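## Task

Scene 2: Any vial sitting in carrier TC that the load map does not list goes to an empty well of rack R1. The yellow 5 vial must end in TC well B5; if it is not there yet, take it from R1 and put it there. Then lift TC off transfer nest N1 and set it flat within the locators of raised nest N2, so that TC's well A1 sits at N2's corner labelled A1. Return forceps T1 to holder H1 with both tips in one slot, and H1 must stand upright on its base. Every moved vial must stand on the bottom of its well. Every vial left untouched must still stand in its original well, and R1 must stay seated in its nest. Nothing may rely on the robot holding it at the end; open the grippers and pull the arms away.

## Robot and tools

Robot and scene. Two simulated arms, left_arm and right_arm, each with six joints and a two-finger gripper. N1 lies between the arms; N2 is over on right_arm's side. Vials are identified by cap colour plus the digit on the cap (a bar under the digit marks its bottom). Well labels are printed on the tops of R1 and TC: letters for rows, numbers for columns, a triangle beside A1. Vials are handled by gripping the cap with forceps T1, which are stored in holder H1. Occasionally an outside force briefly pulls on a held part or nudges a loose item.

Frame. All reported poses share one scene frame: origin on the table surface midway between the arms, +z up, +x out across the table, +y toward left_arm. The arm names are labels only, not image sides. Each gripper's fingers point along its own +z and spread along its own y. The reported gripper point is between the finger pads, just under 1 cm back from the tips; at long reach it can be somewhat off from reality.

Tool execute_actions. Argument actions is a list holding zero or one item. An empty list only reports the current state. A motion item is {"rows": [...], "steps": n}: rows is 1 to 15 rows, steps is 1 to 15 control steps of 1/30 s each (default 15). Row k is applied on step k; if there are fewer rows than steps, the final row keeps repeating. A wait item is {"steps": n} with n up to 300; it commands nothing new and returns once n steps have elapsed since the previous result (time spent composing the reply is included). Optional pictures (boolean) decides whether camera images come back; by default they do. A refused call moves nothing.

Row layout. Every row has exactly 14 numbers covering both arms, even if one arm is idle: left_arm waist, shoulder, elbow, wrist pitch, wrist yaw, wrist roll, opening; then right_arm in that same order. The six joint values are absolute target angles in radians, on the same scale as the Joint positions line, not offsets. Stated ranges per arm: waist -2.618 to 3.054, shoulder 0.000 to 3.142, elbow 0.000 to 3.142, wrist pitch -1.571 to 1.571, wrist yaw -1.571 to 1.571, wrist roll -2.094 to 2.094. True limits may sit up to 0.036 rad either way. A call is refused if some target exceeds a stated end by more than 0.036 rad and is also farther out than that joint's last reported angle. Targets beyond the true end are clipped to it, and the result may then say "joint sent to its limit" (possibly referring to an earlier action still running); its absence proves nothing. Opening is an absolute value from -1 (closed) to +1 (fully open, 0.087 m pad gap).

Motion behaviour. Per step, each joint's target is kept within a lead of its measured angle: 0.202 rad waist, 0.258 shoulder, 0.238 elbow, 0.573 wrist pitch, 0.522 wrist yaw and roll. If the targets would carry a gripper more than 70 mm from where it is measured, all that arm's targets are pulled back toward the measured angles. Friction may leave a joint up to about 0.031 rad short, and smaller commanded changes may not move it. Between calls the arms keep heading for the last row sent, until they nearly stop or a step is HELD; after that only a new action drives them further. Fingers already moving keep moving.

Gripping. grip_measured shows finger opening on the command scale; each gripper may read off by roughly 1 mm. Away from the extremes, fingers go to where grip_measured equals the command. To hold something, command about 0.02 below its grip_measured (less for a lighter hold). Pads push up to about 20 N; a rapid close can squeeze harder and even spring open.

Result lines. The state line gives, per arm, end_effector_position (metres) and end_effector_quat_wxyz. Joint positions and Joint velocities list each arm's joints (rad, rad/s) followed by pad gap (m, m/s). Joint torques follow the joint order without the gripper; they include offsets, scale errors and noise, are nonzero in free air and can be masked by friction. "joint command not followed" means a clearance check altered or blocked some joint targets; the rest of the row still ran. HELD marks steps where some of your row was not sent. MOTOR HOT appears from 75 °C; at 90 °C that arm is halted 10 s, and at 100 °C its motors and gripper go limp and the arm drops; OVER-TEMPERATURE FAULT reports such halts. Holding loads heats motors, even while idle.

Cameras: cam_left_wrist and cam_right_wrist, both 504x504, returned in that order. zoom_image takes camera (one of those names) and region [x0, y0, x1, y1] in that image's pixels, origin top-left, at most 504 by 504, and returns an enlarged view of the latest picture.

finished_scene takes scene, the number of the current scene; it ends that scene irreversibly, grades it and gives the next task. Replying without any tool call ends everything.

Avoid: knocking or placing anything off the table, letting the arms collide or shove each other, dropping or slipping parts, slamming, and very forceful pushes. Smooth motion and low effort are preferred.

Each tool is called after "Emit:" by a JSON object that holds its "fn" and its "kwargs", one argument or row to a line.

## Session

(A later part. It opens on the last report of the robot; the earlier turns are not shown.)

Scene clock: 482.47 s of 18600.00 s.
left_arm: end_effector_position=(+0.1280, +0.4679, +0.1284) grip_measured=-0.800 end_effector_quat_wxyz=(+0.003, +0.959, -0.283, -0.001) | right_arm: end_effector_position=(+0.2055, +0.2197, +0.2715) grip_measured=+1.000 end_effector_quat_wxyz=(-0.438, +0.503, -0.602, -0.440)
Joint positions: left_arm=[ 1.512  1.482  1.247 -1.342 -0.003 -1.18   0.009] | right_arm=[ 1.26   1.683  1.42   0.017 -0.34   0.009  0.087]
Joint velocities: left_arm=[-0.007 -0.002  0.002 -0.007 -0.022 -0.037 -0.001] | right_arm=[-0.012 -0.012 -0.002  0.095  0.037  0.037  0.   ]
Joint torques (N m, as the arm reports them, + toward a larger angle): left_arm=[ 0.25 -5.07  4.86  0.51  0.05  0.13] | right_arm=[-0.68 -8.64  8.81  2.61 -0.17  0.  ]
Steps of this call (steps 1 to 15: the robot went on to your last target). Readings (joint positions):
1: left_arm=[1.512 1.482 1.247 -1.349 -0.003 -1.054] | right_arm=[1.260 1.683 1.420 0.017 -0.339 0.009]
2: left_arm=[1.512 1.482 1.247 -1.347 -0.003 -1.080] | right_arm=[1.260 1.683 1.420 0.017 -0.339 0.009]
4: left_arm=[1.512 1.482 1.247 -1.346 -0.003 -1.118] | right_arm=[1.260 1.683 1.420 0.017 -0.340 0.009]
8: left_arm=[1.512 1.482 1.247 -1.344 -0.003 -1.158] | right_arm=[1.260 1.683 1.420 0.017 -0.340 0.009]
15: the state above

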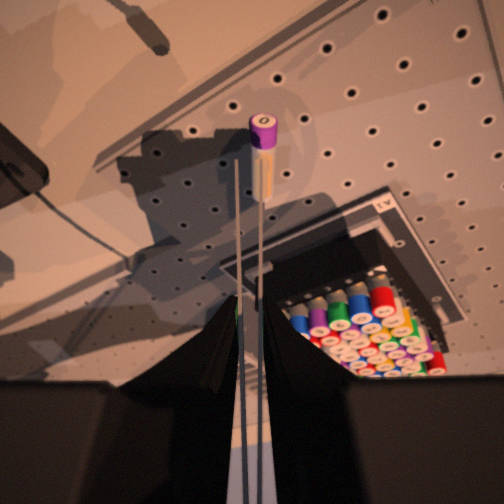

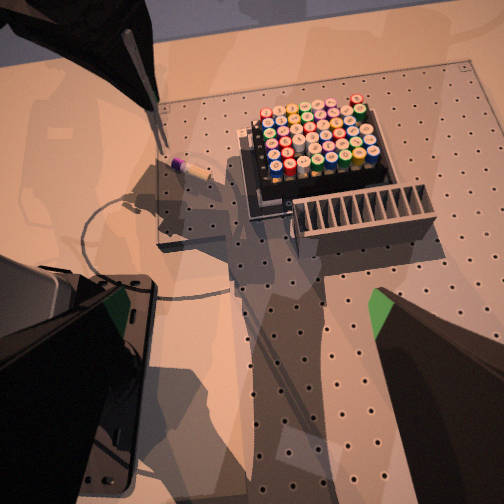

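Emit:
{"fn": "execute_actions", "kwargs": {
  "actions": [
    {"rows":[[1.50,1.495,1.215,-1.31,0,-1.2,-0.78,1.25,1.67,1.44,0.03,-0.35,0,1],[1.49,1.505,1.205,-1.29,0,-1.21,-0.76,1.25,1.67,1.44,0.03,-0.35,0,1],[1.482,1.512,1.195,-1.27,0,-1.21,-0.745,1.25,1.67,1.44,0.03,-0.35,0,1],[1.482,1.512,1.185,-1.255,0,-1.21,-0.745,1.25,1.67,1.44,0.03,-0.35,0,1],[1.482,1.512,1.178,-1.255,0,-1.21,-0.745,1.25,1.67,1.44,0.03,-0.35,0,1]],"steps":15}
  ]
}}

Emit:
{"fn": "zoom_image", "kwargs": {
  "camera": "cam_left_wrist",
  "region": [190, 110, 310, 230]
}}

Emit:
{"fn": "zoom_image", "kwargs": {
  "camera": "cam_right_wrist",
  "region": [140, 110, 230, 200]
}}

Scene clock: 498.77 s of 18600.00 s.
left_arm: end_effector_position=(+0.1344, +0.4720, +0.1113) grip_measured=-0.745 end_effector_quat_wxyz=(+0.003, +0.959, -0.282, -0.001) | right_arm: end_effector_position=(+0.2055, +0.2197, +0.2715) grip_measured=+1.000 end_effector_quat_wxyz=(-0.438, +0.503, -0.602, -0.440)
Joint positions: left_arm=[ 1.49   1.502  1.198 -1.272 -0.003 -1.204  0.011] | right_arm=[ 1.26   1.683  1.42   0.017 -0.34   0.009  0.087]
Joint velocities: left_arm=[ 0.002  0.007  0.007 -0.022  0.007 -0.037  0.   ] | right_arm=[-0.002  0.002 -0.002 -0.007 -0.007 -0.081  0.   ]
Joint torques (N m, as the arm reports them, + toward a larger angle): left_arm=[-0.6  -3.5   4.68  0.51  0.05  0.13] | right_arm=[-0.68 -8.65  8.81  2.61 -0.17  0.  ]
Steps of this call (steps 1 to 15: the robot went on to your last target; steps 16 to 90: nothing new was sent; then 12.80 s passed at rest; steps 91 to 105: all 15 steps of this action). Readings (joint positions):
91: left_arm=[1.512 1.482 1.247 -1.341 -0.003 -1.186] | right_arm=[1.260 1.683 1.420 0.017 -0.340 0.009]
92: left_arm=[1.510 1.482 1.244 -1.334 -0.003 -1.190] | right_arm=[1.260 1.683 1.420 0.017 -0.340 0.009]
94: left_arm=[1.500 1.484 1.230 -1.313 -0.003 -1.196] | right_arm=[1.260 1.683 1.420 0.017 -0.340 0.009]
98: left_arm=[1.490 1.499 1.201 -1.287 -0.003 -1.201] | right_arm=[1.260 1.683 1.420 0.017 -0.340 0.009]
105: the state above

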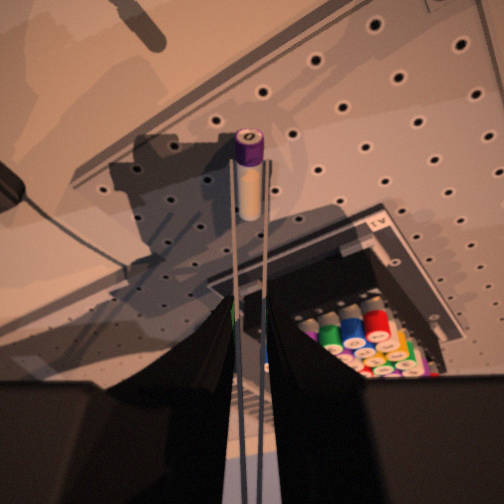

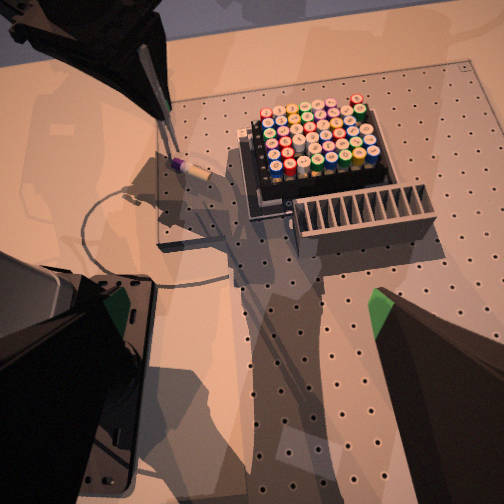

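Region (190, 110, 310, 230) of cam_left_wrist's 504x504 image, scaled by 4.200, with more detail than that image has.

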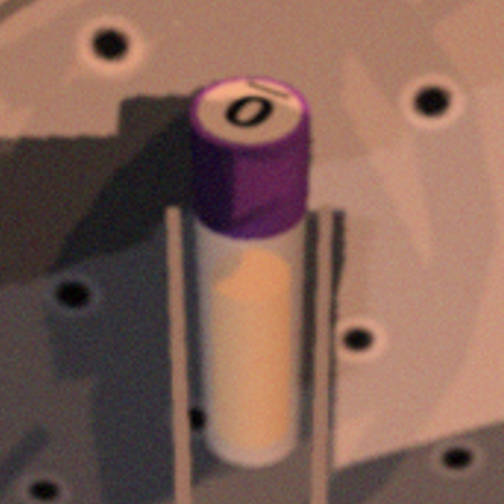

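Region (140, 110, 230, 200) of cam_right_wrist's 504x504 image, scaled by 5.600, with more detail than that image has.

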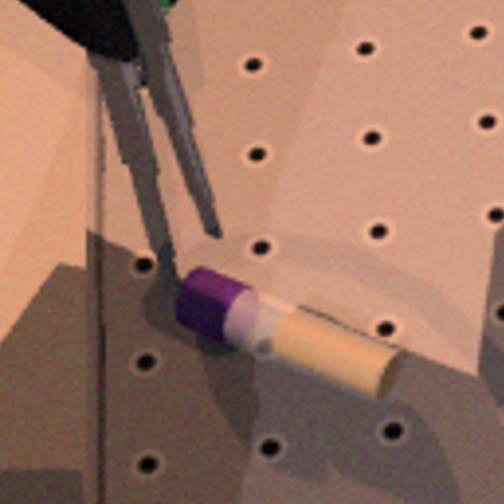

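Emit:
{"fn": "execute_actions", "kwargs": {
  "actions": [
    {"rows":[[1.485,1.508,1.172,-1.25,0,-1.21,-0.745,1.25,1.67,1.44,0.03,-0.35,0,1],[1.485,1.508,1.164,-1.24,0,-1.21,-0.745,1.25,1.67,1.44,0.03,-0.35,0,1],[1.485,1.508,1.158,-1.232,0,-1.21,-0.745,1.25,1.67,1.44,0.03,-0.35,0,1],[1.485,1.508,1.152,-1.224,0,-1.21,-0.745,1.25,1.67,1.44,0.03,-0.35,0,1],[1.485,1.508,1.146,-1.217,0,-1.21,-0.745,1.25,1.67,1.44,0.03,-0.35,0,1],[1.485,1.508,1.140,-1.210,0,-1.21,-0.745,1.25,1.67,1.44,0.03,-0.35,0,1],[1.485,1.508,1.134,-1.203,0,-1.21,-0.745,1.25,1.67,1.44,0.03,-0.35,0,1],[1.485,1.508,1.128,-1.197,0,-1.21,-0.745,1.25,1.67,1.44,0.03,-0.35,0,1],[1.485,1.508,1.122,-1.195,0,-1.21,-0.745,1.25,1.67,1.44,0.03,-0.35,0,1]],"steps":15}
  ]
}}

Emit:
{"fn": "zoom_image", "kwargs": {
  "camera": "cam_left_wrist",
  "region": [190, 110, 310, 230]
}}

Emit:
{"fn": "zoom_image", "kwargs": {
  "camera": "cam_right_wrist",
  "region": [140, 110, 230, 200]
}}

Scene clock: 515.90 s of 18600.00 s.
left_arm: end_effector_position=(+0.1343, +0.4714, +0.0976) grip_measured=-0.745 end_effector_quat_wxyz=(+0.002, +0.960, -0.281, -0.002) | right_arm: end_effector_position=(+0.2055, +0.2197, +0.2715) grip_measured=+1.000 end_effector_quat_wxyz=(-0.438, +0.503, -0.602, -0.440)
Joint positions: left_arm=[ 1.49   1.502  1.144 -1.216 -0.003 -1.205  0.011] | right_arm=[ 1.26   1.683  1.42   0.017 -0.34   0.009  0.087]
Joint velocities: left_arm=[-0.017 -0.002 -0.017  0.022 -0.081 -0.022 -0.   ] | right_arm=[ 0.002 -0.017 -0.002 -0.051  0.066  0.051  0.   ]
Joint torques (N m, as the arm reports them, + toward a larger angle): left_arm=[-0.38 -3.85  4.56  0.51  0.06  0.13] | right_arm=[-0.67 -8.66  8.82  2.61 -0.17  0.  ]
Steps of this call (steps 1 to 15: the robot went on to your last target; steps 16 to 90: nothing new was sent; then 13.63 s passed at rest; steps 91 to 105: all 15 steps of this action). Readings (joint positions):
91: left_arm=[1.490 1.502 1.198 -1.268 -0.003 -1.205] | right_arm=[1.260 1.683 1.420 0.017 -0.340 0.009]
92: left_arm=[1.490 1.502 1.198 -1.267 -0.003 -1.205] | right_arm=[1.260 1.683 1.420 0.017 -0.340 0.009]
94: left_arm=[1.490 1.502 1.191 -1.256 -0.003 -1.205] | right_arm=[1.260 1.683 1.420 0.017 -0.340 0.009]
98: left_arm=[1.490 1.502 1.161 -1.234 -0.003 -1.205] | right_arm=[1.260 1.683 1.420 0.017 -0.340 0.009]
105: the state above

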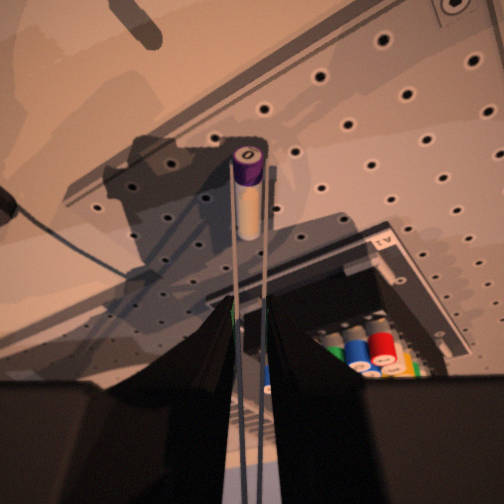

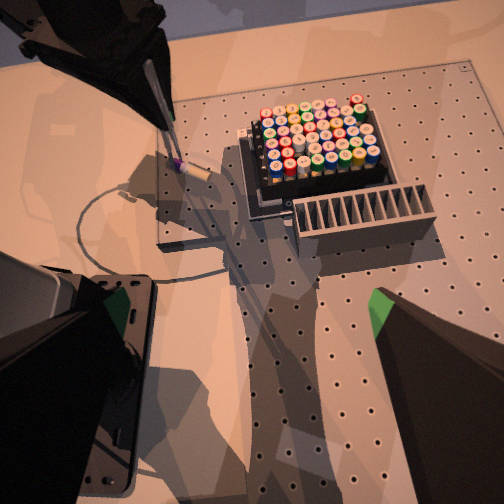

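Region (190, 110, 310, 230) of cam_left_wrist's 504x504 image, scaled by 4.200, with more detail than that image has.

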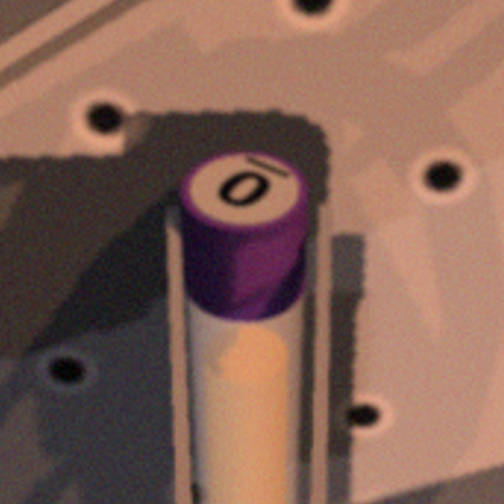

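Region (140, 110, 230, 200) of cam_right_wrist's 504x504 image, scaled by 5.600, with more detail than that image has.

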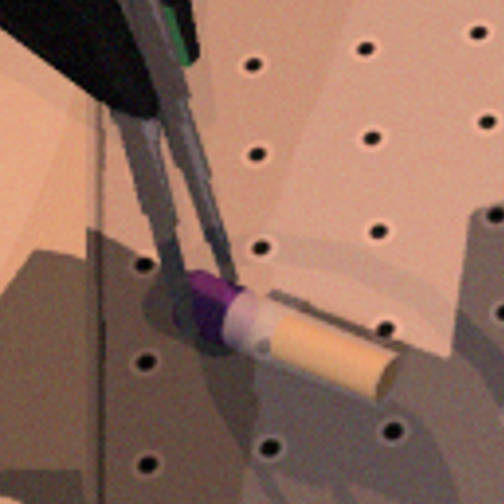

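Emit:
{"fn": "execute_actions", "kwargs": {
  "actions": [
    {"rows":[[1.485,1.508,1.115,-1.192,0.016,-1.21,-0.745,1.25,1.67,1.44,0.03,-0.35,0,1],[1.485,1.508,1.109,-1.19,0.016,-1.21,-0.745,1.25,1.67,1.44,0.03,-0.35,0,1]],"steps":12}
  ]
}}

Emit:
{"fn": "zoom_image", "kwargs": {
  "camera": "cam_left_wrist",
  "region": [190, 110, 310, 230]
}}

Emit:
{"fn": "zoom_image", "kwargs": {
  "camera": "cam_right_wrist",
  "region": [155, 135, 215, 195]
}}

Scene clock: 525.17 s of 18600.00 s.
left_arm: end_effector_position=(+0.1367, +0.4738, +0.0979) grip_measured=-0.745 end_effector_quat_wxyz=(-0.005, +0.960, -0.281, +0.003) | right_arm: end_effector_position=(+0.2055, +0.2197, +0.2715) grip_measured=+1.000 end_effector_quat_wxyz=(-0.438, +0.503, -0.602, -0.440)
Joint positions: left_arm=[ 1.49   1.502  1.144 -1.204  0.007 -1.205  0.011] | right_arm=[ 1.26   1.683  1.42   0.017 -0.34   0.009  0.087]
Joint velocities: left_arm=[ 0.002  0.002 -0.012  0.022  0.037  0.051 -0.001] | right_arm=[-0.012 -0.007  0.002  0.022  0.095  0.037  0.   ]
Joint torques (N m, as the arm reports them, + toward a larger angle): left_arm=[-0.38 -3.79  3.63  0.53  0.1   0.12] | right_arm=[-0.68 -8.66  8.81  2.61 -0.17  0.  ]
Steps of this call (steps 1 to 15: the robot went on to your last target; steps 16 to 90: nothing new was sent; then 5.87 s passed at rest; steps 91 to 102: all 12 steps of this action). Readings (joint positions):
91: left_arm=[1.490 1.502 1.144 -1.209 -0.002 -1.205] | right_arm=[1.260 1.683 1.420 0.017 -0.340 0.009]
92: left_arm=[1.490 1.502 1.144 -1.208 0.001 -1.205] | right_arm=[1.260 1.683 1.420 0.017 -0.340 0.009]
94: left_arm=[1.490 1.502 1.144 -1.206 0.003 -1.205] | right_arm=[1.260 1.683 1.420 0.017 -0.340 0.009]
98: left_arm=[1.490 1.502 1.144 -1.205 0.006 -1.205] | right_arm=[1.260 1.683 1.420 0.017 -0.340 0.009]
102: the state above

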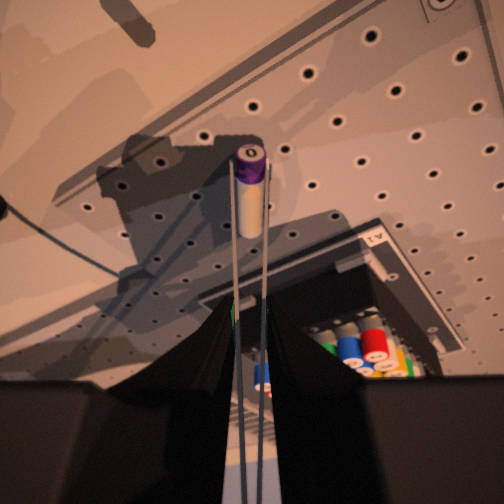

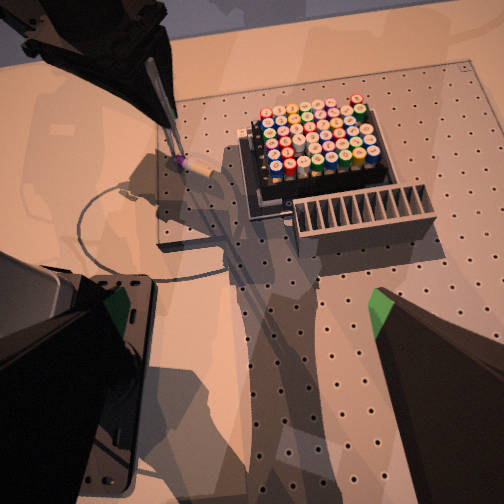

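Region (190, 110, 310, 230) of cam_left_wrist's 504x504 image, scaled by 4.200, with more detail than that image has.

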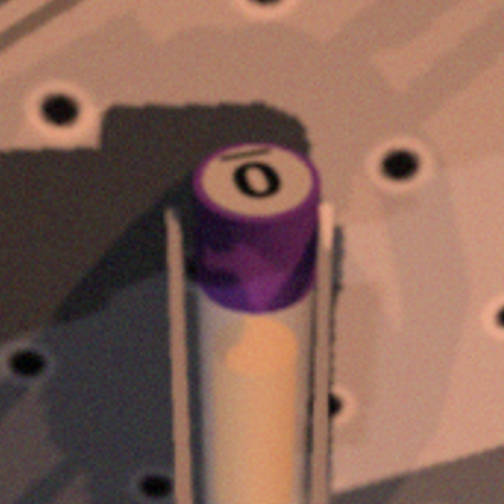

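Region (155, 135, 215, 195) of cam_right_wrist's 504x504 image, scaled by 8.400, with more detail than that image has.

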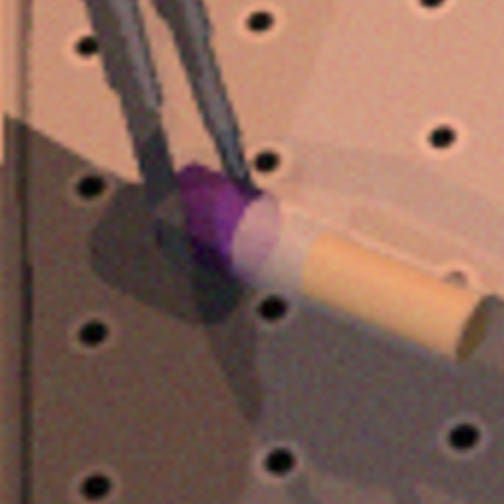

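Emit:
{"fn": "execute_actions", "kwargs": {
  "actions": [
    {"rows":[[1.485,1.518,1.135,-1.20,0.016,-1.21,-0.745,1.25,1.67,1.44,0.03,-0.35,0,1],[1.485,1.526,1.135,-1.20,0.016,-1.21,-0.745,1.25,1.67,1.44,0.03,-0.35,0,1],[1.485,1.526,1.135,-1.20,0.016,-1.21,-0.745,1.25,1.67,1.44,0.03,-0.35,0,1],[1.485,1.526,1.135,-1.20,0.016,-1.21,-0.745,1.25,1.67,1.44,0.03,-0.35,0,1],[1.485,1.526,1.135,-1.20,0.016,-1.21,-0.745,1.25,1.67,1.44,0.03,-0.35,0,1],[1.485,1.526,1.135,-1.20,0.016,-1.21,-0.745,1.25,1.67,1.44,0.03,-0.35,0,1],[1.485,1.526,1.135,-1.20,0.016,-1.21,-0.745,1.25,1.67,1.44,0.03,-0.35,0,1],[1.485,1.526,1.135,-1.20,0.016,-1.21,-0.755,1.25,1.67,1.44,0.03,-0.35,0,1],[1.485,1.526,1.135,-1.20,0.016,-1.21,-0.765,1.25,1.67,1.44,0.03,-0.35,0,1],[1.485,1.526,1.135,-1.20,0.016,-1.21,-0.775,1.25,1.67,1.44,0.03,-0.35,0,1],[1.485,1.526,1.135,-1.20,0.016,-1.21,-0.78,1.25,1.67,1.44,0.03,-0.35,0,1]],"steps":15}
  ]
}}

Emit:
{"fn": "zoom_image", "kwargs": {
  "camera": "cam_left_wrist",
  "region": [210, 130, 290, 210]
}}

Scene clock: 538.57 s of 18600.00 s.
left_arm: end_effector_position=(+0.1368, +0.4739, +0.0979) grip_measured=-0.778 end_effector_quat_wxyz=(-0.005, +0.960, -0.281, +0.004) | right_arm: end_effector_position=(+0.2055, +0.2197, +0.2715) grip_measured=+1.000 end_effector_quat_wxyz=(-0.438, +0.503, -0.602, -0.440)
Joint positions: left_arm=[ 1.49   1.502  1.144 -1.204  0.008 -1.205  0.01 ] | right_arm=[ 1.26   1.683  1.42   0.017 -0.34   0.009  0.087]
Joint velocities: left_arm=[ 0.022 -0.012 -0.007 -0.007  0.066  0.007 -0.   ] | right_arm=[ 0.007 -0.002 -0.007 -0.007 -0.007 -0.022  0.   ]
Joint torques (N m, as the arm reports them, + toward a larger angle): left_arm=[-0.38 -2.62  5.42  0.45  0.1   0.12] | right_arm=[-0.68 -8.65  8.82  2.61 -0.17  0.  ]
Steps of this call (steps 1 to 15: the robot went on to your last target; steps 16 to 90: nothing new was sent; then 9.90 s passed at rest; steps 91 to 105: all 15 steps of this action). Readings (joint positions):
91: left_arm=[1.490 1.502 1.144 -1.204 0.008 -1.205] | right_arm=[1.260 1.683 1.420 0.017 -0.340 0.009]
92: left_arm=[1.490 1.502 1.144 -1.204 0.008 -1.205] | right_arm=[1.260 1.683 1.420 0.017 -0.340 0.009]
94: left_arm=[1.490 1.502 1.144 -1.204 0.008 -1.205] | right_arm=[1.260 1.683 1.420 0.017 -0.340 0.009]
98: left_arm=[1.490 1.502 1.144 -1.204 0.008 -1.205] | right_arm=[1.260 1.683 1.420 0.017 -0.340 0.009]
105: the state above

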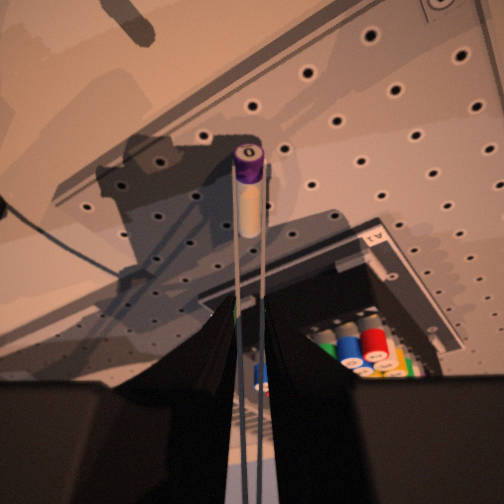

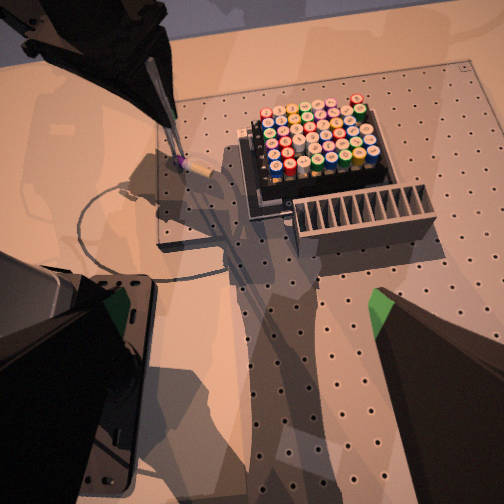

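Region (210, 130, 290, 210) of cam_left_wrist's 504x504 image, scaled by 6.300, with more detail than that image has.

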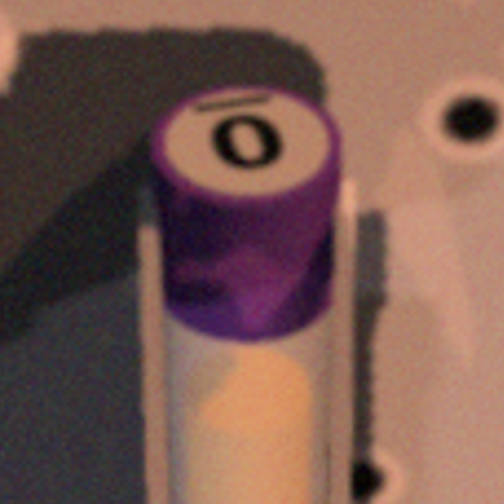

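Emit:
{"fn": "execute_actions", "kwargs": {
  "actions": [
    {"rows":[[1.485,1.505,1.165,-1.215,0.01,-1.21,-0.785,1.25,1.67,1.44,0.03,-0.35,0,1],[1.485,1.505,1.175,-1.225,0.01,-1.21,-0.785,1.25,1.67,1.44,0.03,-0.35,0,1],[1.485,1.505,1.181,-1.232,0.01,-1.21,-0.785,1.25,1.67,1.44,0.03,-0.35,0,1],[1.485,1.505,1.186,-1.238,0.01,-1.21,-0.785,1.25,1.67,1.44,0.03,-0.35,0,1],[1.485,1.505,1.191,-1.244,0.01,-1.21,-0.785,1.25,1.67,1.44,0.03,-0.35,0,1],[1.485,1.505,1.196,-1.250,0.01,-1.21,-0.785,1.25,1.67,1.44,0.03,-0.35,0,1],[1.485,1.505,1.201,-1.256,0.01,-1.21,-0.785,1.25,1.67,1.44,0.03,-0.35,0,1],[1.485,1.505,1.206,-1.262,0.01,-1.21,-0.785,1.25,1.67,1.44,0.03,-0.35,0,1],[1.485,1.505,1.211,-1.267,0.01,-1.21,-0.785,1.25,1.67,1.44,0.03,-0.35,0,1],[1.485,1.505,1.216,-1.270,0.01,-1.21,-0.785,1.25,1.67,1.44,0.03,-0.35,0,1],[1.485,1.505,1.221,-1.272,0.01,-1.21,-0.785,1.25,1.67,1.44,0.03,-0.35,0,1]],"steps":15}
  ]
}}

Emit:
{"fn": "zoom_image", "kwargs": {
  "camera": "cam_left_wrist",
  "region": [190, 130, 310, 250]
}}

Emit:
{"fn": "zoom_image", "kwargs": {
  "camera": "cam_right_wrist",
  "region": [140, 110, 230, 200]
}}

Scene clock: 553.20 s of 18600.00 s.
left_arm: end_effector_position=(+0.1371, +0.4754, +0.1102) grip_measured=-0.783 end_effector_quat_wxyz=(-0.005, +0.960, -0.281, +0.004) | right_arm: end_effector_position=(+0.2055, +0.2197, +0.2715) grip_measured=+1.000 end_effector_quat_wxyz=(-0.438, +0.503, -0.602, -0.440)
Joint positions: left_arm=[ 1.49   1.502  1.193 -1.251  0.008 -1.205  0.009] | right_arm=[ 1.26   1.683  1.42   0.017 -0.34   0.009  0.087]
Joint velocities: left_arm=[-0.022  0.007 -0.002 -0.066  0.081 -0.007  0.   ] | right_arm=[-0.002 -0.007 -0.007 -0.037  0.022 -0.007  0.   ]
Joint torques (N m, as the arm reports them, + toward a larger angle): left_arm=[-0.38 -4.07  8.02  0.28  0.05  0.13] | right_arm=[-0.67 -8.66  8.81  2.61 -0.17  0.  ]
Steps of this call (steps 1 to 15: the robot went on to your last target; steps 16 to 90: nothing new was sent; then 11.13 s passed at rest; steps 91 to 105: all 15 steps of this action). Readings (joint positions):
91: left_arm=[1.490 1.502 1.144 -1.204 0.008 -1.205] | right_arm=[1.260 1.683 1.420 0.017 -0.340 0.009]
92: left_arm=[1.490 1.502 1.144 -1.205 0.008 -1.205] | right_arm=[1.260 1.683 1.420 0.017 -0.340 0.009]
94: left_arm=[1.490 1.502 1.145 -1.210 0.008 -1.205] | right_arm=[1.260 1.683 1.420 0.017 -0.340 0.009]
98: left_arm=[1.490 1.502 1.167 -1.231 0.008 -1.205] | right_arm=[1.260 1.683 1.420 0.017 -0.340 0.009]
105: the state above

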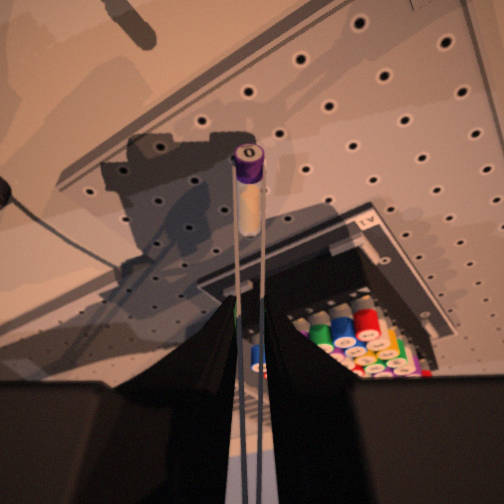

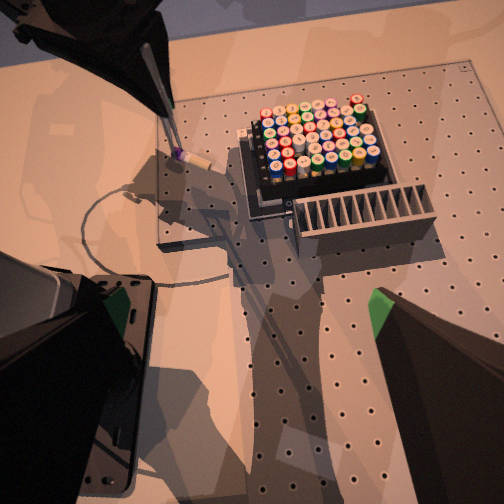

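Region (190, 130, 310, 250) of cam_left_wrist's 504x504 image, scaled by 4.200, with more detail than that image has.

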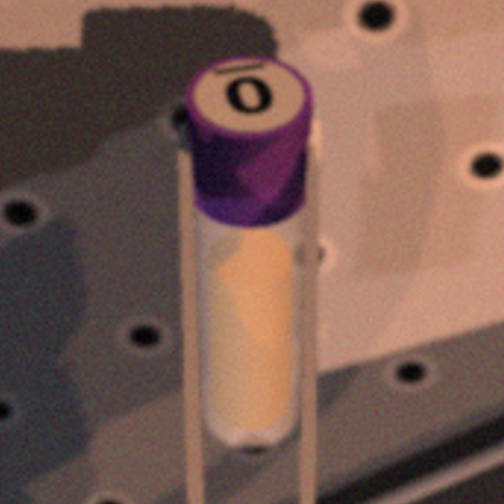

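Region (140, 110, 230, 200) of cam_right_wrist's 504x504 image, scaled by 5.600, with more detail than that image has.

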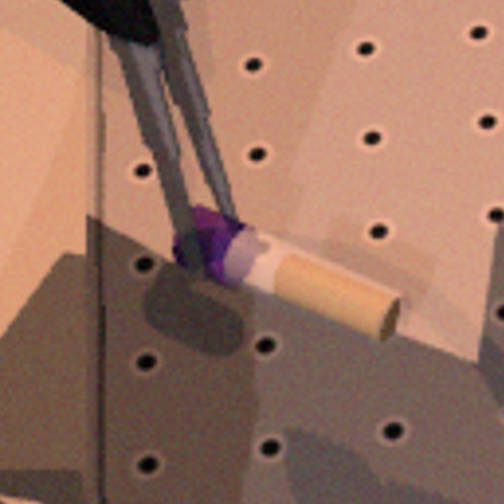

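Emit:
{"fn": "execute_actions", "kwargs": {
  "actions": [
    {"rows":[[1.485,1.505,1.21,-1.265,0.01,-1.21,-0.779,1.25,1.67,1.44,0.03,-0.35,0,1]],"steps":15}
  ]
}}

Emit:
{"fn": "zoom_image", "kwargs": {
  "camera": "cam_left_wrist",
  "region": [190, 130, 310, 250]
}}

Scene clock: 558.53 s of 18600.00 s.
left_arm: end_effector_position=(+0.1367, +0.4733, +0.1103) grip_measured=-0.778 end_effector_quat_wxyz=(-0.001, +0.960, -0.281, +0.004) | right_arm: end_effector_position=(+0.2054, +0.2197, +0.2715) grip_measured=+1.000 end_effector_quat_wxyz=(-0.437, +0.503, -0.602, -0.440)
Joint positions: left_arm=[ 1.49   1.502  1.193 -1.26   0.008 -1.205  0.01 ] | right_arm=[ 1.26   1.683  1.42   0.017 -0.34   0.009  0.087]
Joint velocities: left_arm=[-0.002 -0.012  0.002 -0.007 -0.051  0.022 -0.001] | right_arm=[-0.002  0.012  0.007 -0.007 -0.051 -0.007  0.   ]
Joint torques (N m, as the arm reports them, + toward a larger angle): left_arm=[-0.38 -3.98  7.22  0.36  0.05  0.13] | right_arm=[-0.68 -8.65  8.82  2.61 -0.17  0.  ]
Steps of this call (steps 1 to 15: the robot went on to your last target; steps 16 to 90: nothing new was sent; then 1.83 s passed at rest; steps 91 to 105: all 15 steps of this action). Readings (joint positions):
91: left_arm=[1.490 1.502 1.193 -1.260 0.008 -1.205] | right_arm=[1.260 1.683 1.420 0.017 -0.340 0.009]
92: left_arm=[1.490 1.502 1.193 -1.260 0.008 -1.205] | right_arm=[1.260 1.683 1.420 0.017 -0.340 0.009]
94: left_arm=[1.490 1.502 1.193 -1.260 0.008 -1.205] | right_arm=[1.260 1.683 1.420 0.017 -0.340 0.009]
98: left_arm=[1.490 1.502 1.193 -1.260 0.008 -1.205] | right_arm=[1.260 1.683 1.420 0.017 -0.340 0.009]
105: the state above

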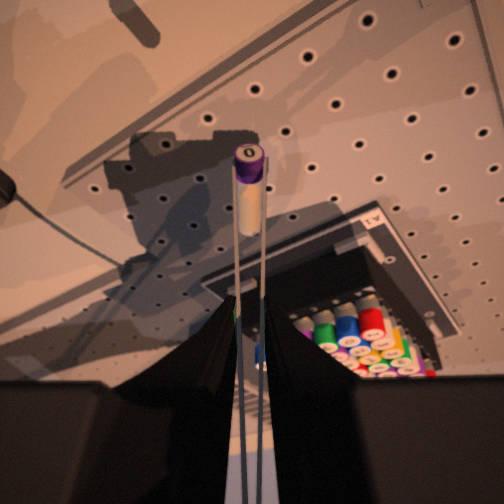

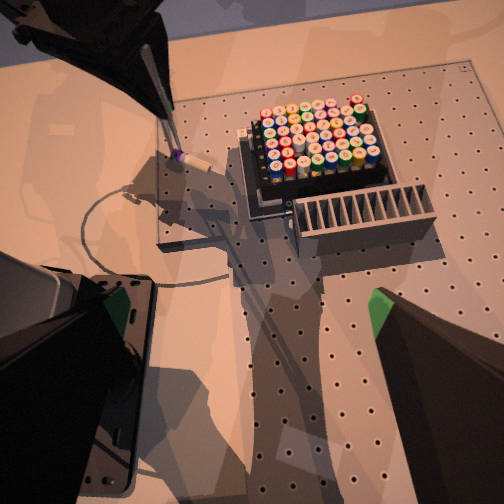

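Region (190, 130, 310, 250) of cam_left_wrist's 504x504 image, scaled by 4.200, with more detail than that image has.

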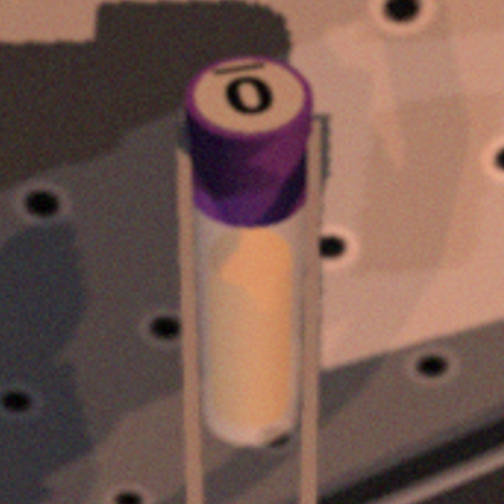

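Emit:
{"fn": "execute_actions", "kwargs": {
  "actions": [
    {"rows":[[1.485,1.505,1.21,-1.265,0.01,-1.21,-0.774,1.25,1.67,1.44,0.03,-0.35,0,1]],"steps":15}
  ]
}}

Emit:
{"fn": "zoom_image", "kwargs": {
  "camera": "cam_left_wrist",
  "region": [190, 130, 310, 250]
}}

Scene clock: 562.87 s of 18600.00 s.
left_arm: end_effector_position=(+0.1367, +0.4733, +0.1103) grip_measured=-0.773 end_effector_quat_wxyz=(-0.001, +0.960, -0.281, +0.004) | right_arm: end_effector_position=(+0.2054, +0.2197, +0.2715) grip_measured=+1.000 end_effector_quat_wxyz=(-0.437, +0.503, -0.602, -0.440)
Joint positions: left_arm=[ 1.49   1.502  1.193 -1.26   0.008 -1.205  0.01 ] | right_arm=[ 1.26   1.683  1.42   0.017 -0.34   0.009  0.087]
Joint velocities: left_arm=[-0.012 -0.007 -0.007 -0.022 -0.066 -0.022  0.001] | right_arm=[ 0.007  0.002 -0.012 -0.007  0.022 -0.051  0.   ]
Joint torques (N m, as the arm reports them, + toward a larger angle): left_arm=[-0.38 -3.98  7.22  0.36  0.05  0.12] | right_arm=[-0.68 -8.66  8.81  2.61 -0.17  0.  ]
Steps of this call (steps 1 to 15: the robot went on to your last target; steps 16 to 90: nothing new was sent; then 0.83 s passed at rest; steps 91 to 105: all 15 steps of this action). Readings (joint positions):
91: left_arm=[1.490 1.502 1.193 -1.260 0.008 -1.205] | right_arm=[1.260 1.683 1.420 0.017 -0.340 0.009]
92: left_arm=[1.490 1.502 1.193 -1.260 0.008 -1.205] | right_arm=[1.260 1.683 1.420 0.017 -0.340 0.009]
94: left_arm=[1.490 1.502 1.193 -1.260 0.008 -1.205] | right_arm=[1.260 1.683 1.420 0.017 -0.340 0.009]
98: left_arm=[1.490 1.502 1.193 -1.260 0.008 -1.205] | right_arm=[1.260 1.683 1.420 0.017 -0.340 0.009]
105: the state above

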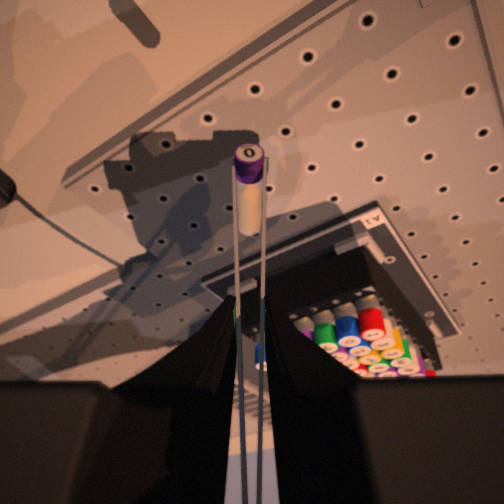

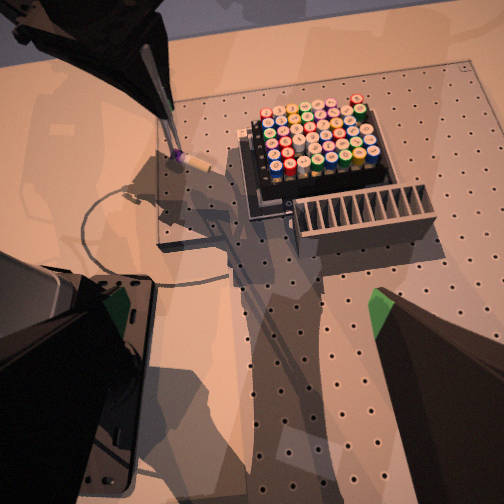

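Region (190, 130, 310, 250) of cam_left_wrist's 504x504 image, scaled by 4.200, with more detail than that image has.

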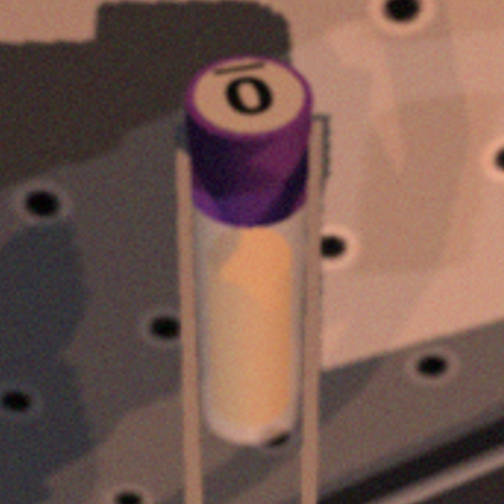

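Emit:
{"fn": "execute_actions", "kwargs": {
  "actions": [
    {"rows":[[1.485,1.505,1.21,-1.265,0.01,-1.21,-0.770,1.25,1.67,1.44,0.03,-0.35,0,1]],"steps":15}
  ]
}}

Emit:
{"fn": "zoom_image", "kwargs": {
  "camera": "cam_left_wrist",
  "region": [190, 130, 310, 250]
}}

Scene clock: 567.00 s of 18600.00 s.
left_arm: end_effector_position=(+0.1367, +0.4733, +0.1103) grip_measured=-0.770 end_effector_quat_wxyz=(-0.001, +0.960, -0.281, +0.004) | right_arm: end_effector_position=(+0.2054, +0.2197, +0.2715) grip_measured=+1.000 end_effector_quat_wxyz=(-0.437, +0.503, -0.602, -0.440)
Joint positions: left_arm=[ 1.49   1.502  1.193 -1.26   0.008 -1.205  0.01 ] | right_arm=[ 1.26   1.683  1.42   0.017 -0.34   0.009  0.087]
Joint velocities: left_arm=[ 0.002 -0.007 -0.007 -0.066  0.051  0.051 -0.   ] | right_arm=[ 0.007 -0.007 -0.002 -0.007 -0.007 -0.037  0.   ]
Joint torques (N m, as the arm reports them, + toward a larger angle): left_arm=[-0.39 -3.98  7.22  0.36  0.05  0.13] | right_arm=[-0.68 -8.65  8.81  2.61 -0.17  0.  ]
Steps of this call (steps 1 to 15: the robot went on to your last target; steps 16 to 90: nothing new was sent; then 0.63 s passed at rest; steps 91 to 105: all 15 steps of this action). Readings (joint positions):
91: left_arm=[1.490 1.502 1.193 -1.260 0.008 -1.205] | right_arm=[1.260 1.683 1.420 0.017 -0.340 0.009]
92: left_arm=[1.490 1.502 1.193 -1.260 0.008 -1.205] | right_arm=[1.260 1.683 1.420 0.017 -0.340 0.009]
94: left_arm=[1.490 1.502 1.193 -1.260 0.008 -1.205] | right_arm=[1.260 1.683 1.420 0.017 -0.340 0.009]
98: left_arm=[1.490 1.502 1.193 -1.260 0.008 -1.205] | right_arm=[1.260 1.683 1.420 0.017 -0.340 0.009]
105: the state above

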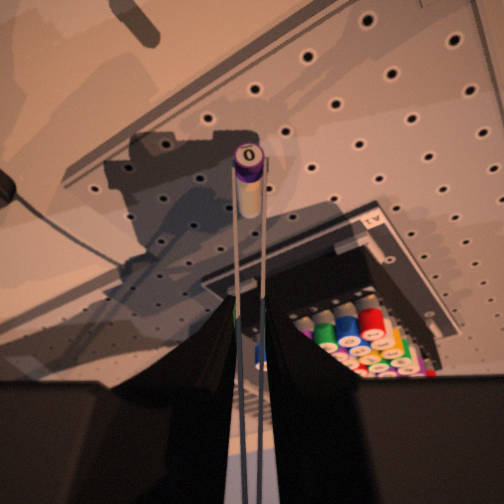

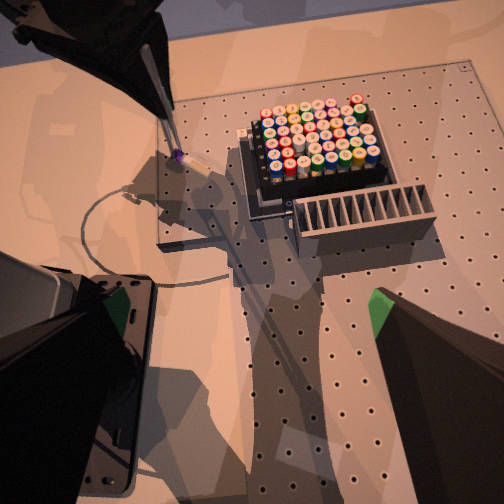

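Region (190, 130, 310, 250) of cam_left_wrist's 504x504 image, scaled by 4.200, with more detail than that image has.

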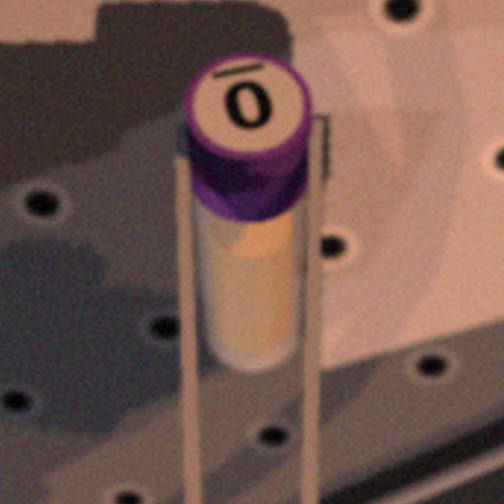

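Emit:
{"fn": "execute_actions", "kwargs": {
  "actions": [
    {"rows":[[1.482,1.505,1.222,-1.275,0.01,-1.212,-0.770,1.25,1.67,1.44,0.03,-0.35,0,1],[1.481,1.505,1.228,-1.281,0.01,-1.214,-0.770,1.25,1.67,1.44,0.03,-0.35,0,1],[1.480,1.505,1.232,-1.287,0.01,-1.216,-0.770,1.25,1.67,1.44,0.03,-0.35,0,1],[1.478,1.505,1.236,-1.292,0.01,-1.218,-0.770,1.25,1.67,1.44,0.03,-0.35,0,1],[1.476,1.505,1.240,-1.297,0.01,-1.220,-0.770,1.25,1.67,1.44,0.03,-0.35,0,1],[1.474,1.505,1.244,-1.302,0.01,-1.222,-0.770,1.25,1.67,1.44,0.03,-0.35,0,1],[1.472,1.505,1.248,-1.307,0.01,-1.224,-0.770,1.25,1.67,1.44,0.03,-0.35,0,1],[1.470,1.505,1.252,-1.312,0.01,-1.227,-0.770,1.25,1.67,1.44,0.03,-0.35,0,1],[1.467,1.505,1.256,-1.317,0.01,-1.230,-0.770,1.25,1.67,1.44,0.03,-0.35,0,1],[1.464,1.505,1.260,-1.322,0.01,-1.233,-0.770,1.25,1.67,1.44,0.03,-0.35,0,1],[1.461,1.505,1.264,-1.327,0.01,-1.236,-0.770,1.25,1.67,1.44,0.03,-0.35,0,1],[1.458,1.505,1.268,-1.332,0.01,-1.239,-0.770,1.25,1.67,1.44,0.03,-0.35,0,1],[1.455,1.505,1.272,-1.336,0.01,-1.242,-0.770,1.25,1.67,1.44,0.03,-0.35,0,1],[1.452,1.505,1.276,-1.340,0.01,-1.244,-0.770,1.25,1.67,1.44,0.03,-0.35,0,1],[1.449,1.505,1.280,-1.343,0.01,-1.246,-0.770,1.25,1.67,1.44,0.03,-0.35,0,1]],"steps":15}
  ],
  "pictures": false
}}

Emit:
{"fn": "execute_actions", "kwargs": {
  "actions": [
    {"steps":12}
  ]
}}

Emit:
{"fn": "zoom_image", "kwargs": {
  "camera": "cam_left_wrist",
  "region": [190, 100, 310, 220]
}}

Emit:
{"fn": "zoom_image", "kwargs": {
  "camera": "cam_right_wrist",
  "region": [140, 110, 230, 200]
}}

Scene clock: 594.00 s of 18600.00 s.
left_arm: end_effector_position=(+0.1433, +0.4716, +0.1232) grip_measured=-0.770 end_effector_quat_wxyz=(+0.000, +0.960, -0.282, +0.004) | right_arm: end_effector_position=(+0.2054, +0.2197, +0.2715) grip_measured=+1.000 end_effector_quat_wxyz=(-0.437, +0.503, -0.602, -0.440)
Joint positions: left_arm=[ 1.463  1.502  1.244 -1.314  0.008 -1.231  0.01 ] | right_arm=[ 1.26   1.683  1.42   0.017 -0.34   0.009  0.087]
Joint velocities: left_arm=[-0.09  -0.017  0.11  -0.125  0.051 -0.081  0.   ] | right_arm=[ 0.002 -0.007 -0.007  0.037 -0.007 -0.022  0.   ]
Joint torques (N m, as the arm reports them, + toward a larger angle): left_arm=[-0.79 -3.92  8.09  0.31  0.02  0.1 ] | right_arm=[-0.68 -8.66  8.82  2.61 -0.17  0.  ]
Steps of this call (steps 1 to 15: the robot went on to your last target; steps 16 to 90: nothing new was sent; then 23.50 s passed at rest; steps 91 to 105: all 15 steps of this action). Readings (joint positions):
91: left_arm=[1.490 1.502 1.193 -1.260 0.008 -1.205] | right_arm=[1.260 1.683 1.420 0.017 -0.340 0.009]
92: left_arm=[1.490 1.502 1.193 -1.261 0.008 -1.206] | right_arm=[1.260 1.683 1.420 0.017 -0.340 0.009]
94: left_arm=[1.490 1.502 1.195 -1.268 0.008 -1.208] | right_arm=[1.260 1.683 1.420 0.017 -0.340 0.009]
98: left_arm=[1.484 1.502 1.216 -1.284 0.008 -1.214] | right_arm=[1.260 1.683 1.420 0.017 -0.340 0.009]
105: the state above

Scene clock: 594.40 s of 18600.00 s.
left_arm: end_effector_position=(+0.1442, +0.4693, +0.1252) grip_measured=-0.770 end_effector_quat_wxyz=(+0.005, +0.960, -0.280, +0.004) | right_arm: end_effector_position=(+0.2054, +0.2197, +0.2715) grip_measured=+1.000 end_effector_quat_wxyz=(-0.437, +0.503, -0.602, -0.440)
Joint positions: left_arm=[ 1.458  1.502  1.251 -1.33   0.008 -1.24   0.01 ] | right_arm=[ 1.26   1.683  1.42   0.017 -0.34   0.009  0.087]
Joint velocities: left_arm=[-0.012 -0.017  0.007 -0.007 -0.037  0.037  0.   ] | right_arm=[-0.002 -0.017  0.002 -0.037 -0.037  0.037  0.   ]
Joint torques (N m, as the arm reports them, + toward a larger angle): left_arm=[-0.68 -3.98  8.01  0.27  0.05  0.15] | right_arm=[-0.67 -8.66  8.81  2.61 -0.17  0.  ]
Steps of this call (steps 1 to 12: the robot went on to your last target). Readings (joint positions):
1: left_arm=[1.461 1.502 1.248 -1.317 0.008 -1.233] | right_arm=[1.260 1.683 1.420 0.017 -0.340 0.009]
2: left_arm=[1.459 1.502 1.250 -1.320 0.008 -1.234] | right_arm=[1.260 1.683 1.420 0.017 -0.340 0.009]
4: left_arm=[1.458 1.502 1.251 -1.323 0.008 -1.237] | right_arm=[1.260 1.683 1.420 0.017 -0.340 0.009]
8: left_arm=[1.458 1.502 1.251 -1.328 0.008 -1.239] | right_arm=[1.260 1.683 1.420 0.017 -0.340 0.009]
12: the state above

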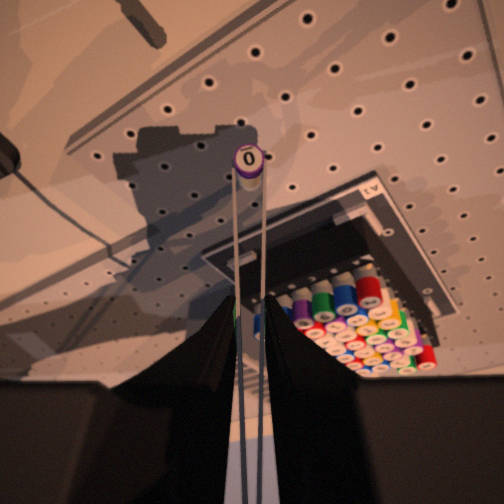

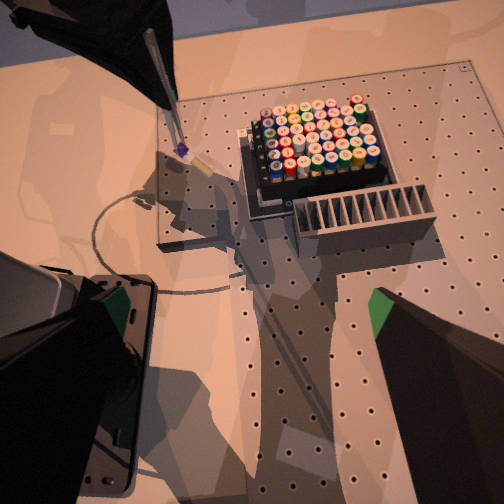

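Region (190, 100, 310, 220) of cam_left_wrist's 504x504 image, scaled by 4.200, with more detail than that image has.

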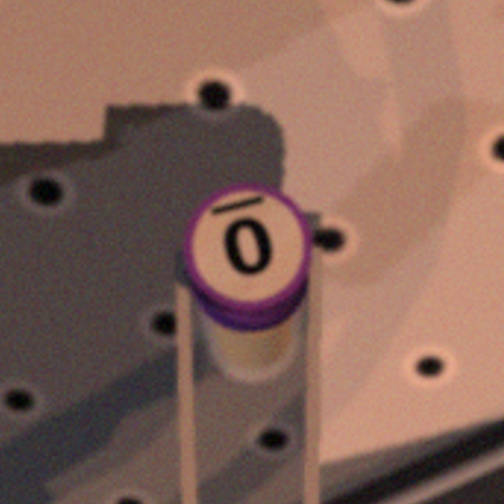

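Region (140, 110, 230, 200) of cam_right_wrist's 504x504 image, scaled by 5.600, with more detail than that image has.

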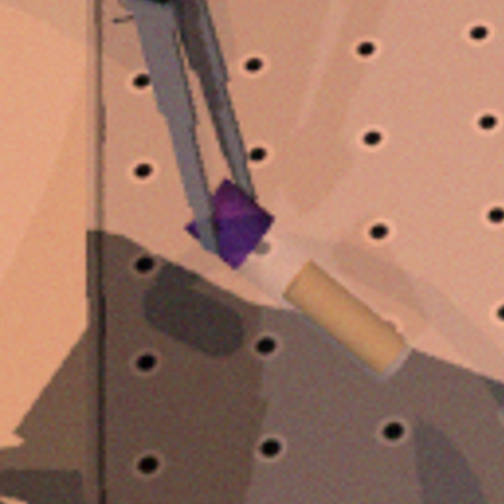

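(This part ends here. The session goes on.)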